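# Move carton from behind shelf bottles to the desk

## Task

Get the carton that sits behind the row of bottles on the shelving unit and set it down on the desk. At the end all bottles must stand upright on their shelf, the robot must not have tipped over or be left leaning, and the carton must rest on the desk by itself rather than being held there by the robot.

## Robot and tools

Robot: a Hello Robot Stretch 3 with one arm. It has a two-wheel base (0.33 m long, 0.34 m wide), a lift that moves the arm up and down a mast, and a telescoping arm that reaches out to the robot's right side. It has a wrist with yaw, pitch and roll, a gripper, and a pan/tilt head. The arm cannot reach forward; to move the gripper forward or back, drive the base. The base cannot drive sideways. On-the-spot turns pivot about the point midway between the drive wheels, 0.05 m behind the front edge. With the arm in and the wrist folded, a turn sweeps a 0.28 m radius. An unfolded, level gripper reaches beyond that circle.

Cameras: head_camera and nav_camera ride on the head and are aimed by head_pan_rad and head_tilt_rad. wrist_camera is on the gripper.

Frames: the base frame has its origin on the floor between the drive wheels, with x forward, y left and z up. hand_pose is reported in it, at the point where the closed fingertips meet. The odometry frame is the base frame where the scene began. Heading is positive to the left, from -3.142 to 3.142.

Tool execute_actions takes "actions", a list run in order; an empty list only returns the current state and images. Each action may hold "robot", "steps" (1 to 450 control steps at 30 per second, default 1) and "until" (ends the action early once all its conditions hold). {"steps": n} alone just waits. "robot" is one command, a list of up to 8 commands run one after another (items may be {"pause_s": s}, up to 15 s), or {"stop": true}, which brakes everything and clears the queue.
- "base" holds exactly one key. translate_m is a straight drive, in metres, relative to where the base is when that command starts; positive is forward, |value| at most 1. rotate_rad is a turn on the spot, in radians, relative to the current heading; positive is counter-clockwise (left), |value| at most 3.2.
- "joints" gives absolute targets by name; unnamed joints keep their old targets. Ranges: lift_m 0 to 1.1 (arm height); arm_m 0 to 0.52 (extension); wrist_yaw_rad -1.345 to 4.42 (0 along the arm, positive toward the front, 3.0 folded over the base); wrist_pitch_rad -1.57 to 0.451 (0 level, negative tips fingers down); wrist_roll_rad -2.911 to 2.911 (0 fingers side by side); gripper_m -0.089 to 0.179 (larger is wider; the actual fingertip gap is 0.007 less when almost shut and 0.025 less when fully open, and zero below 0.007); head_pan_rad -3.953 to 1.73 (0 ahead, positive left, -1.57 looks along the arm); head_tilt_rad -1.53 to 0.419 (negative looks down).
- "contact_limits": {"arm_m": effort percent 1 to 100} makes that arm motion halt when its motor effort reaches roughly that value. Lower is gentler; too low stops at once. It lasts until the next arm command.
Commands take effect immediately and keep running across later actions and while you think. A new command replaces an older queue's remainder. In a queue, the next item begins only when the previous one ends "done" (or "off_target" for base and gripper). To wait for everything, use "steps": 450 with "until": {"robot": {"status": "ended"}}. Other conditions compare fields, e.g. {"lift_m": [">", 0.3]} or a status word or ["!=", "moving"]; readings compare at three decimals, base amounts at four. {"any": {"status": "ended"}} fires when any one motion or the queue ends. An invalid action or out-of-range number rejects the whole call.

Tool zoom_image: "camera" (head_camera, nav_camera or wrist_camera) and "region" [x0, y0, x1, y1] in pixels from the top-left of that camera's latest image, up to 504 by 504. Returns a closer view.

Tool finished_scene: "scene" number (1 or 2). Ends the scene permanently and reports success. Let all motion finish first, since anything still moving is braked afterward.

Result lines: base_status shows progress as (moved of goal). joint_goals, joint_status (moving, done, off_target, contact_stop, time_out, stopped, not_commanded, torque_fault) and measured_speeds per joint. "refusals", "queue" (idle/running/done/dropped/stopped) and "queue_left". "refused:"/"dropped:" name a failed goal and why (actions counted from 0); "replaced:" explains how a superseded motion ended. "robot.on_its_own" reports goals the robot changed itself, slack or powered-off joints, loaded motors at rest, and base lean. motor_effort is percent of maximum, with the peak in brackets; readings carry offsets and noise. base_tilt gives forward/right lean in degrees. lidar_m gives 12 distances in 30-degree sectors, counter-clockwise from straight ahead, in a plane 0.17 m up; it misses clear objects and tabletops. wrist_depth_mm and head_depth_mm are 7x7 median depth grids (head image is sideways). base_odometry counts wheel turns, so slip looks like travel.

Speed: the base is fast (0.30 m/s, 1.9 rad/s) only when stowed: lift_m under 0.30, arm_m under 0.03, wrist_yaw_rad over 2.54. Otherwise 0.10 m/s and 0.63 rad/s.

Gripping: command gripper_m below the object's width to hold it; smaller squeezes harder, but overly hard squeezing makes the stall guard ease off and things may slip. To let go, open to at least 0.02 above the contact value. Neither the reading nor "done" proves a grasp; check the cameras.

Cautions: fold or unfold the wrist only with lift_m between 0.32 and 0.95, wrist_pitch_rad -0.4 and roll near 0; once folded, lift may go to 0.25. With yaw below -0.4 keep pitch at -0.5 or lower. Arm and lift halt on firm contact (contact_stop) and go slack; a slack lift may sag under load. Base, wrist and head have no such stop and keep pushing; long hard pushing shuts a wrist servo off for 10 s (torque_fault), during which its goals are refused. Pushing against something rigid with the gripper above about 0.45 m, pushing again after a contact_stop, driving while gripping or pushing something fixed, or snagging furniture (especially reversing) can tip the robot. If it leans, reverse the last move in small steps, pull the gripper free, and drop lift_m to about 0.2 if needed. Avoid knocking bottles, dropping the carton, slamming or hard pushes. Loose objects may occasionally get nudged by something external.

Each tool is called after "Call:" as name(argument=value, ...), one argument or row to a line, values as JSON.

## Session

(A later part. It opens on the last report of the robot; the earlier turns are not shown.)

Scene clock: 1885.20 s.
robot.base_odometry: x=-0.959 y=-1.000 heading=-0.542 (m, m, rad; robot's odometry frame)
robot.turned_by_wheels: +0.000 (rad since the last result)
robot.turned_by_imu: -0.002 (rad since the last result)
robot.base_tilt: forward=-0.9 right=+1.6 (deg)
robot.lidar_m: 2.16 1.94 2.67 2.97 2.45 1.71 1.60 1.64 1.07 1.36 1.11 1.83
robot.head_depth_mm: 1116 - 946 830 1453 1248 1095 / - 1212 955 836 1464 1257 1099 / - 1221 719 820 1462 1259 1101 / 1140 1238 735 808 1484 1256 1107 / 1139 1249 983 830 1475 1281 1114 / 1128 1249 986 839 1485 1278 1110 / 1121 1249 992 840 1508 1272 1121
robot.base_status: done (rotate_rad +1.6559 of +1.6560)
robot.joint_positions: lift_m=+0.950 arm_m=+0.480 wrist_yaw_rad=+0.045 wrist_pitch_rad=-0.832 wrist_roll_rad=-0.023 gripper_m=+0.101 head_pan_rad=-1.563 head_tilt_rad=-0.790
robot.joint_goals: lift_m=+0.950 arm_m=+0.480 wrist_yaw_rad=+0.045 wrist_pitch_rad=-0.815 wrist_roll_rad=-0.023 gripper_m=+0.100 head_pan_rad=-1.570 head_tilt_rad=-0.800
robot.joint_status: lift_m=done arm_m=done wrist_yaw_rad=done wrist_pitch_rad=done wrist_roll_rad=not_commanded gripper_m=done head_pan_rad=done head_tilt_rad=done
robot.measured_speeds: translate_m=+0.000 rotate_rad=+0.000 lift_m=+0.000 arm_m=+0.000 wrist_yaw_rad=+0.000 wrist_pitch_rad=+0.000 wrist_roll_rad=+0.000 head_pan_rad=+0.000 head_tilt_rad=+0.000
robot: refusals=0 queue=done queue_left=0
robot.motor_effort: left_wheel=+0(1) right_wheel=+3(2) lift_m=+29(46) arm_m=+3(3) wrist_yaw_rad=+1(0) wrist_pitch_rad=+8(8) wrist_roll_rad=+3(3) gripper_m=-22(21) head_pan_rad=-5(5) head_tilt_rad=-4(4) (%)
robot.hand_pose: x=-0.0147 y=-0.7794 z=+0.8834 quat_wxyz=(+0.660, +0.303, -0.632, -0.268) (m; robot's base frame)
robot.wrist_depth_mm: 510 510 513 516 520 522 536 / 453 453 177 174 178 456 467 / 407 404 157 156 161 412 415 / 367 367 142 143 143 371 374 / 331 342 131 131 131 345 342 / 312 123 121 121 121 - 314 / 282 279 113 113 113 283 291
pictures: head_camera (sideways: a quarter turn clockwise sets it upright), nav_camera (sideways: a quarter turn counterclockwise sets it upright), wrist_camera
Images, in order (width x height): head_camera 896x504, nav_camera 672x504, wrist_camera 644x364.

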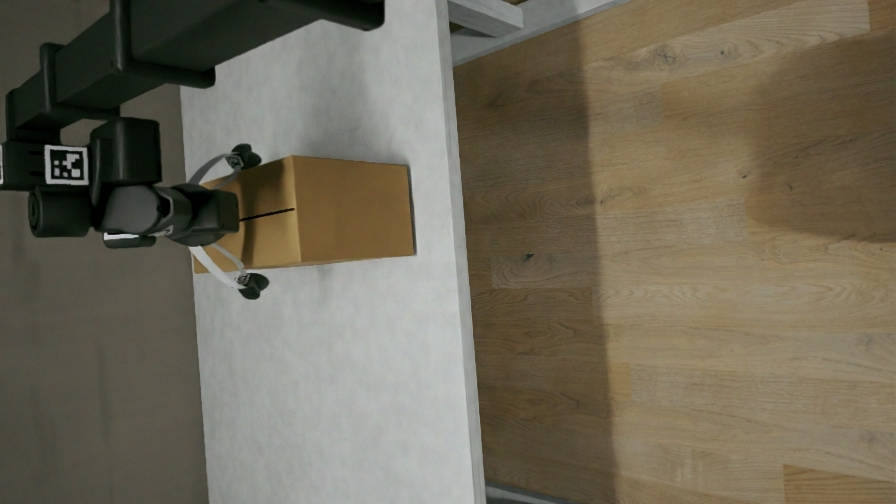

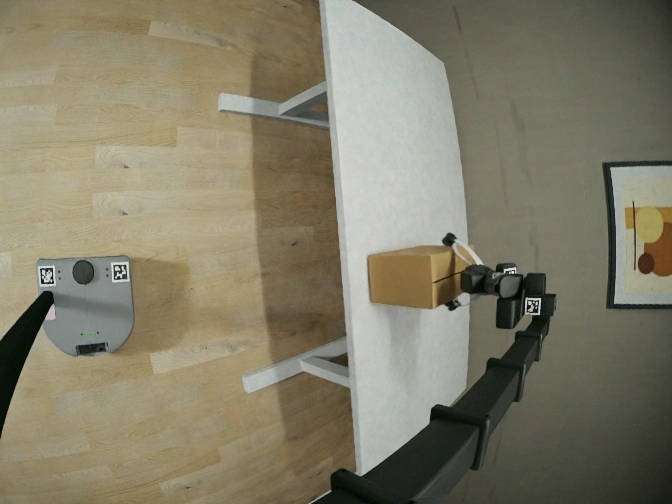

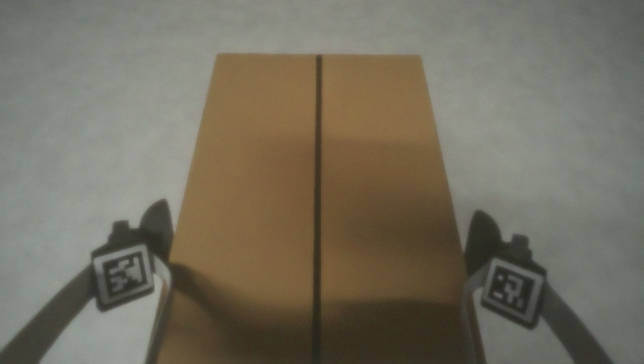

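Call:
execute_actions(
  actions=[
    {"robot": {"joints": {"lift_m": 0.934}}, "steps": 200, "until": {"robot": {"status": "ended"}}},
    {"steps": 10},
  ],
)

Scene clock: 1902.00 s.
robot.base_odometry: x=-0.959 y=-1.000 heading=-0.542 (m, m, rad; robot's odometry frame)
robot.turned_by_wheels: +0.000 (rad since the last result)
robot.turned_by_imu: -0.001 (rad since the last result)
robot.base_tilt: forward=-0.9 right=+1.6 (deg)
robot.lidar_m: 2.16 1.94 2.67 2.96 2.44 1.71 1.60 1.64 1.07 1.36 1.11 1.82
robot.head_depth_mm: 1134 - 919 1348 1450 1252 1092 / 1111 1196 956 835 1462 1250 1091 / 1087 1216 732 818 1458 1259 1099 / 1133 1255 738 802 1476 1264 1100 / 1132 1241 976 829 1499 1264 1109 / 1131 1248 993 836 1500 1268 1110 / 1121 1247 989 836 1497 1290 1119
robot.base_status: done (rotate_rad +1.6558 of +1.6560)
robot.joint_positions: lift_m=+0.934 arm_m=+0.480 wrist_yaw_rad=+0.045 wrist_pitch_rad=-0.822 wrist_roll_rad=-0.022 gripper_m=+0.101 head_pan_rad=-1.563 head_tilt_rad=-0.790
robot.joint_goals: lift_m=+0.934 arm_m=+0.480 wrist_yaw_rad=+0.045 wrist_pitch_rad=-0.815 wrist_roll_rad=-0.022 gripper_m=+0.100 head_pan_rad=-1.570 head_tilt_rad=-0.800
robot.joint_status: lift_m=done arm_m=done wrist_yaw_rad=done wrist_pitch_rad=done wrist_roll_rad=not_commanded gripper_m=done head_pan_rad=done head_tilt_rad=done
robot.measured_speeds: translate_m=+0.000 rotate_rad=+0.000 lift_m=+0.000 arm_m=+0.000 wrist_yaw_rad=+0.000 wrist_pitch_rad=+0.000 wrist_roll_rad=+0.000 head_pan_rad=+0.000 head_tilt_rad=+0.000
robot: refusals=0 queue=done queue_left=0
robot.motor_effort: left_wheel=-1(1) right_wheel=+4(4) lift_m=+23(30) arm_m=+3(4) wrist_yaw_rad=+1(1) wrist_pitch_rad=+4(8) wrist_roll_rad=+2(3) gripper_m=-21(21) head_pan_rad=-5(5) head_tilt_rad=-4(4) (%)
robot.hand_pose: x=-0.0146 y=-0.7813 z=+0.8690 quat_wxyz=(+0.661, +0.300, -0.634, -0.265) (m; robot's base frame)
robot.wrist_depth_mm: 500 503 499 507 506 509 510 / 438 435 186 181 425 447 447 / 388 394 160 160 165 396 401 / 350 353 145 145 146 362 361 / 320 328 132 133 132 329 329 / 300 123 121 121 122 - 299 / 270 266 111 112 113 273 279
pictures: head_camera (sideways: a quarter turn clockwise sets it upright), nav_camera (sideways: a quarter turn counterclockwise sets it upright), wrist_camera
Images, in order (width x height): head_camera 896x504, nav_camera 672x504, wrist_camera 644x364.

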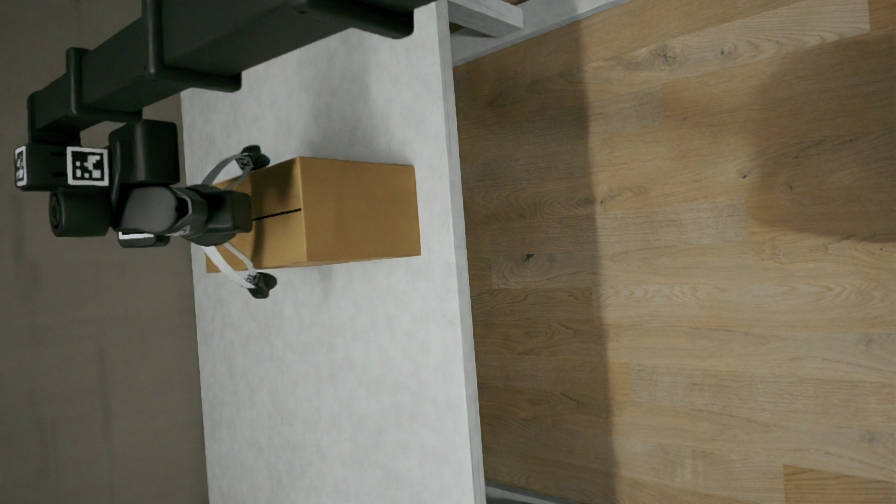

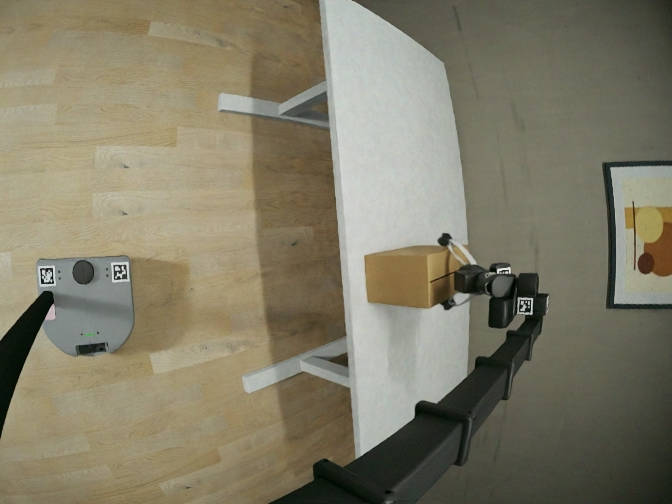

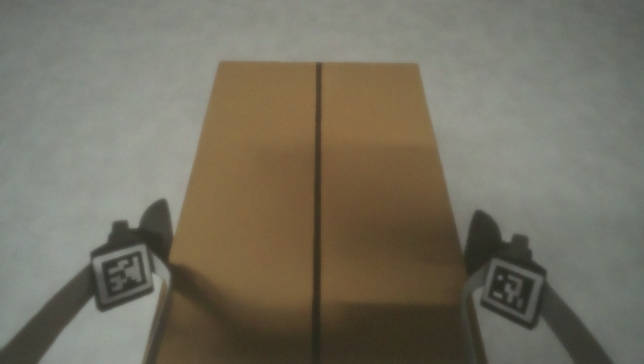

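Call:
execute_actions(
  actions=[
    {"robot": {"joints": {"gripper_m": 0.179}}, "steps": 200, "until": {"robot": {"status": "ended"}}},
    {"steps": 10},
  ],
)

Scene clock: 1910.30 s.
robot.base_odometry: x=-0.959 y=-1.000 heading=-0.542 (m, m, rad; robot's odometry frame)
robot.turned_by_wheels: +0.000 (rad since the last result)
robot.turned_by_imu: -0.001 (rad since the last result)
robot.base_tilt: forward=-0.9 right=+1.6 (deg)
robot.lidar_m: 2.16 1.93 2.67 2.97 2.44 1.71 1.60 1.63 1.07 1.36 1.11 1.83
robot.head_depth_mm: 1141 - 914 1357 1435 1236 1092 / 1107 1208 954 837 1458 1254 1096 / 1090 - 736 818 1457 1264 1096 / 1129 1261 741 801 1478 1264 1110 / 1137 1235 978 830 1490 1266 1106 / 1131 1258 989 837 1491 1280 1108 / 1123 1239 998 838 1500 1289 1118
robot.base_status: done (rotate_rad +1.6559 of +1.6560)
robot.joint_positions: lift_m=+0.934 arm_m=+0.480 wrist_yaw_rad=+0.045 wrist_pitch_rad=-0.823 wrist_roll_rad=-0.022 gripper_m=+0.179 head_pan_rad=-1.563 head_tilt_rad=-0.790
robot.joint_goals: lift_m=+0.934 arm_m=+0.480 wrist_yaw_rad=+0.045 wrist_pitch_rad=-0.815 wrist_roll_rad=-0.022 gripper_m=+0.179 head_pan_rad=-1.570 head_tilt_rad=-0.800
robot.joint_status: lift_m=done arm_m=done wrist_yaw_rad=done wrist_pitch_rad=done wrist_roll_rad=not_commanded gripper_m=done head_pan_rad=done head_tilt_rad=done
robot.measured_speeds: translate_m=+0.000 rotate_rad=+0.000 lift_m=+0.000 arm_m=+0.000 wrist_yaw_rad=+0.000 wrist_pitch_rad=+0.000 wrist_roll_rad=+0.000 head_pan_rad=+0.000 head_tilt_rad=+0.000
robot: refusals=0 queue=done queue_left=0
robot.motor_effort: left_wheel=+1(0) right_wheel=+2(4) lift_m=+26(27) arm_m=+3(3) wrist_yaw_rad=+0(0) wrist_pitch_rad=+3(4) wrist_roll_rad=+2(2) gripper_m=+1(94) head_pan_rad=-5(5) head_tilt_rad=-4(4) (%)
robot.hand_pose: x=-0.0146 y=-0.7812 z=+0.8688 quat_wxyz=(+0.661, +0.300, -0.634, -0.265) (m; robot's base frame)
robot.wrist_depth_mm: 497 494 492 505 504 507 507 / 436 438 183 179 422 449 446 / 388 389 160 160 164 392 401 / 350 350 144 145 145 355 353 / 317 318 130 131 132 332 325 / - 285 120 120 121 293 301 / 271 262 111 111 112 271 277
pictures: head_camera (sideways: a quarter turn clockwise sets it upright), nav_camera (sideways: a quarter turn counterclockwise sets it upright), wrist_camera
Images, in order (width x height): head_camera 896x504, nav_camera 672x504, wrist_camera 644x364.

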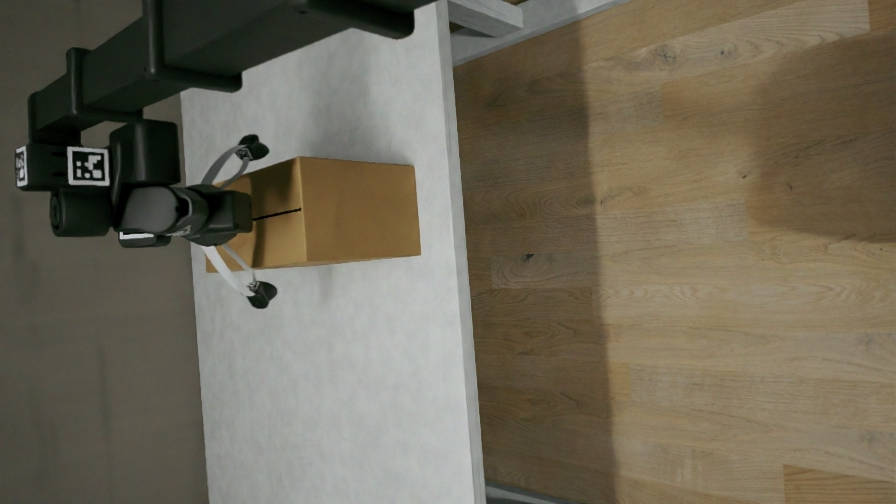

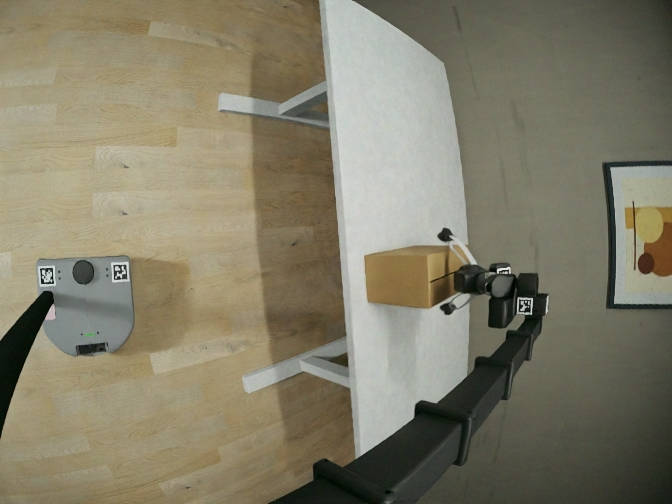

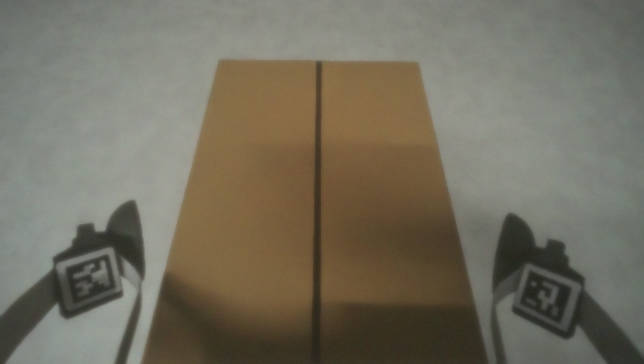

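Released. Raise the gripper clear, then retract the arm.

Call:
execute_actions(
  actions=[
    {"robot": [{"joints": {"lift_m": 1.02}}, {"joints": {"arm_m": 0.05}}], "steps": 450, "until": {"robot": {"status": "ended"}}},
  ],
)

Scene clock: 1921.13 s.
robot.base_odometry: x=-0.959 y=-1.000 heading=-0.542 (m, m, rad; robot's odometry frame)
robot.turned_by_wheels: +0.000 (rad since the last result)
robot.turned_by_imu: -0.002 (rad since the last result)
robot.base_tilt: forward=-0.9 right=+1.6 (deg)
robot.lidar_m: 2.16 1.94 2.67 2.96 2.44 1.71 1.60 1.63 1.07 1.36 1.11 1.83
robot.head_depth_mm: - - - - 1449 1237 1090 / 1157 - - - 1444 1258 1095 / 1147 - - - 1435 1250 1106 / 1145 1237 904 823 1480 1264 1106 / 1138 1241 976 857 1477 1283 1119 / 1139 1246 985 837 1501 1287 1111 / 1122 1237 998 841 1496 1284 1121
robot.base_status: done (rotate_rad +1.6559 of +1.6560)
robot.joint_positions: lift_m=+1.020 arm_m=+0.050 wrist_yaw_rad=+0.045 wrist_pitch_rad=-0.824 wrist_roll_rad=-0.022 gripper_m=+0.179 head_pan_rad=-1.563 head_tilt_rad=-0.790
robot.joint_goals: lift_m=+1.020 arm_m=+0.050 wrist_yaw_rad=+0.045 wrist_pitch_rad=-0.815 wrist_roll_rad=-0.022 gripper_m=+0.179 head_pan_rad=-1.570 head_tilt_rad=-0.800
robot.joint_status: lift_m=done arm_m=done wrist_yaw_rad=done wrist_pitch_rad=done wrist_roll_rad=not_commanded gripper_m=done head_pan_rad=done head_tilt_rad=done
robot.measured_speeds: translate_m=+0.000 rotate_rad=+0.000 lift_m=+0.000 arm_m=+0.000 wrist_yaw_rad=+0.000 wrist_pitch_rad=+0.000 wrist_roll_rad=+0.000 head_pan_rad=+0.000 head_tilt_rad=+0.000
robot: refusals=0 queue=done queue_left=0
robot.motor_effort: left_wheel=+1(0) right_wheel=+2(2) lift_m=+44(47) arm_m=-4(4) wrist_yaw_rad=+1(0) wrist_pitch_rad=+4(4) wrist_roll_rad=+2(2) gripper_m=+0(0) head_pan_rad=-5(5) head_tilt_rad=-4(4) (%)
robot.hand_pose: x=-0.0146 y=-0.3514 z=+0.9540 quat_wxyz=(+0.661, +0.301, -0.634, -0.266) (m; robot's base frame)
robot.wrist_depth_mm: 636 631 644 371 640 650 654 / 556 563 561 440 552 575 580 / 499 503 497 497 509 509 506 / - - - - - - - / - - - - - - - / - - - - - - - / 982 984 971 - - - -
pictures: head_camera (sideways: a quarter turn clockwise sets it upright), nav_camera (sideways: a quarter turn counterclockwise sets it upright), wrist_camera
Images, in order (width x height): head_camera 896x504, nav_camera 672x504, wrist_camera 644x364.

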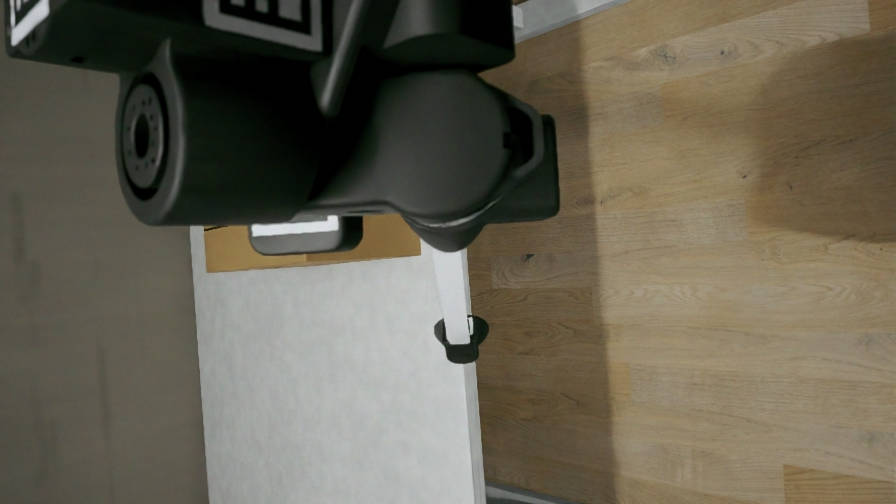

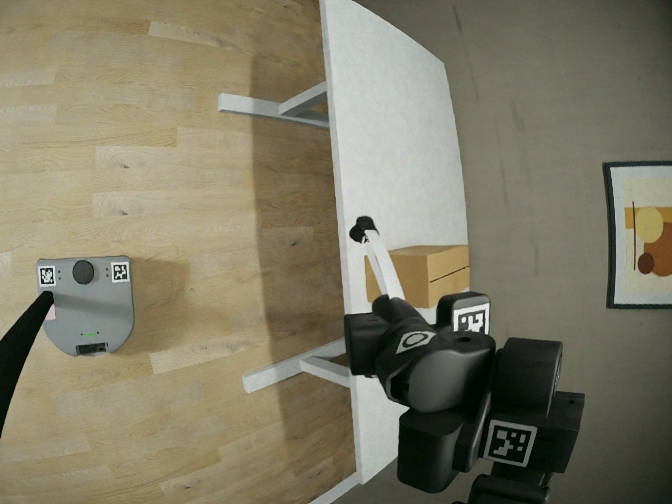

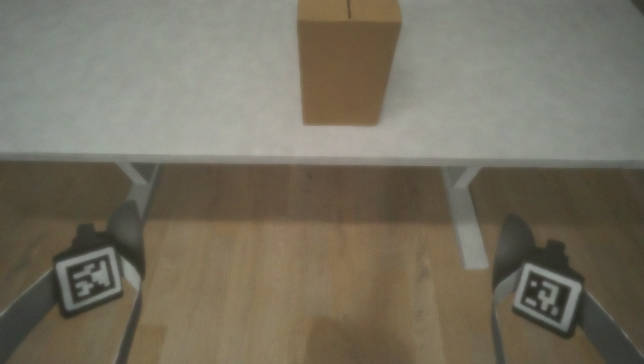

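Call:
execute_actions(
  actions=[
    {"robot": {"joints": {"head_pan_rad": 1.5, "head_tilt_rad": -0.25}}, "steps": 300, "until": {"robot": {"status": "ended"}}},
  ],
)

Scene clock: 1932.33 s.
robot.base_odometry: x=-0.959 y=-1.000 heading=-0.542 (m, m, rad; robot's odometry frame)
robot.turned_by_wheels: +0.000 (rad since the last result)
robot.turned_by_imu: -0.001 (rad since the last result)
robot.base_tilt: forward=-0.9 right=+1.6 (deg)
robot.lidar_m: 2.16 1.94 2.68 2.96 2.44 1.71 1.60 1.64 1.08 1.36 1.11 1.83
robot.head_depth_mm: 3108 3293 3442 3635 2648 1864 1460 / 3047 3218 3423 3588 2691 1897 1457 / 3030 3135 3380 3511 2731 1896 1470 / 3015 3089 3248 3407 2707 1924 1479 / 2949 3071 3274 3429 2737 1945 1476 / 2865 3029 3185 3352 2759 1920 1480 / 2854 3006 3243 3393 2913 2018 1437
robot.base_status: done (rotate_rad +1.6559 of +1.6560)
robot.joint_positions: lift_m=+1.020 arm_m=+0.050 wrist_yaw_rad=+0.045 wrist_pitch_rad=-0.824 wrist_roll_rad=-0.022 gripper_m=+0.179 head_pan_rad=+1.493 head_tilt_rad=-0.261
robot.joint_goals: lift_m=+1.020 arm_m=+0.050 wrist_yaw_rad=+0.045 wrist_pitch_rad=-0.815 wrist_roll_rad=-0.022 gripper_m=+0.179 head_pan_rad=+1.500 head_tilt_rad=-0.250
robot.joint_status: lift_m=done arm_m=done wrist_yaw_rad=done wrist_pitch_rad=done wrist_roll_rad=not_commanded gripper_m=done head_pan_rad=done head_tilt_rad=done
robot.measured_speeds: translate_m=+0.000 rotate_rad=+0.000 lift_m=+0.000 arm_m=+0.000 wrist_yaw_rad=+0.000 wrist_pitch_rad=+0.000 wrist_roll_rad=+0.000 head_pan_rad=+0.000 head_tilt_rad=+0.000
robot: refusals=0 queue=done queue_left=0
robot.motor_effort: left_wheel=+0(1) right_wheel=+3(3) lift_m=+45(44) arm_m=-4(4) wrist_yaw_rad=+0(1) wrist_pitch_rad=+4(4) wrist_roll_rad=+2(2) gripper_m=+0(0) head_pan_rad=+4(64) head_tilt_rad=+4(29) (%)
robot.hand_pose: x=-0.0146 y=-0.3514 z=+0.9540 quat_wxyz=(+0.661, +0.301, -0.634, -0.266) (m; robot's base frame)
robot.wrist_depth_mm: 631 643 640 372 632 651 663 / 554 562 561 440 561 576 579 / 498 500 504 494 505 515 512 / - - - - - - - / - - - - - - - / - - - - - - - / 977 977 - - - - -
pictures: head_camera (sideways: a quarter turn clockwise sets it upright), nav_camera (sideways: a quarter turn counterclockwise sets it upright), wrist_camera
Images, in order (width x height): head_camera 896x504, nav_camera 672x504, wrist_camera 644x364.

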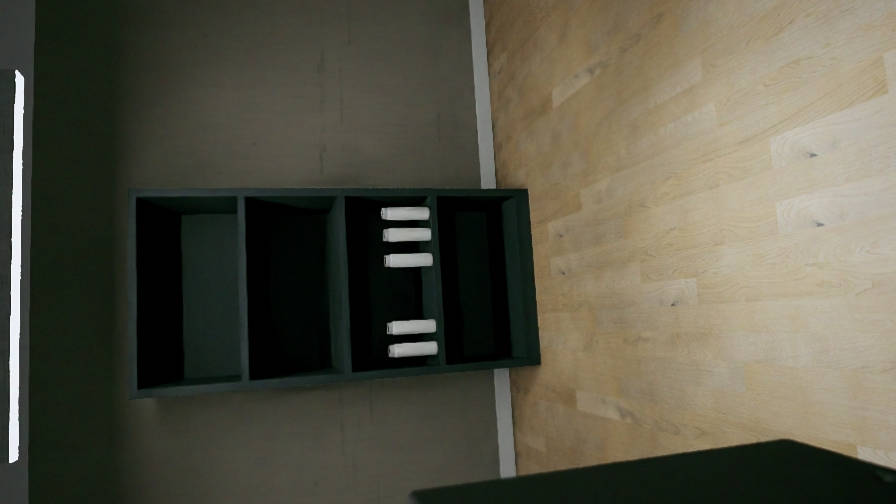

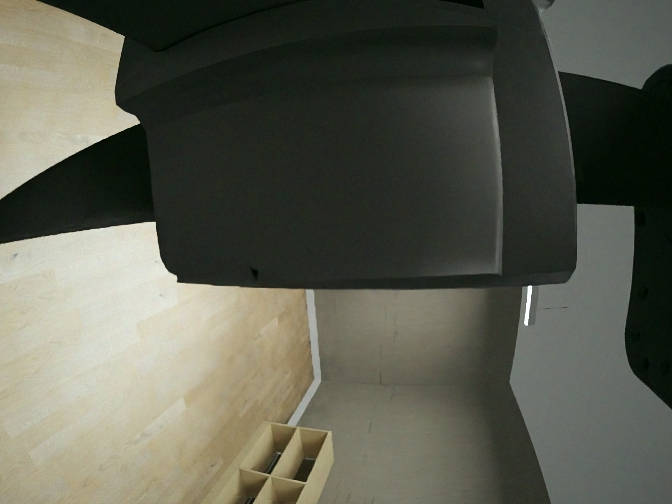

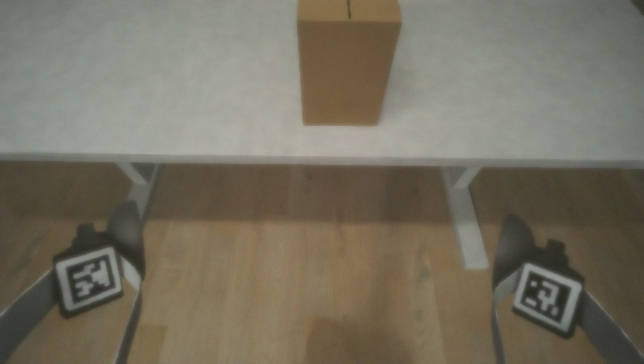

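All five bottles are upright and the carton sits on the desk. Finishing scene 1.

Call:
finished_scene(
  scene=1,
)

The scene is finished: the task was done.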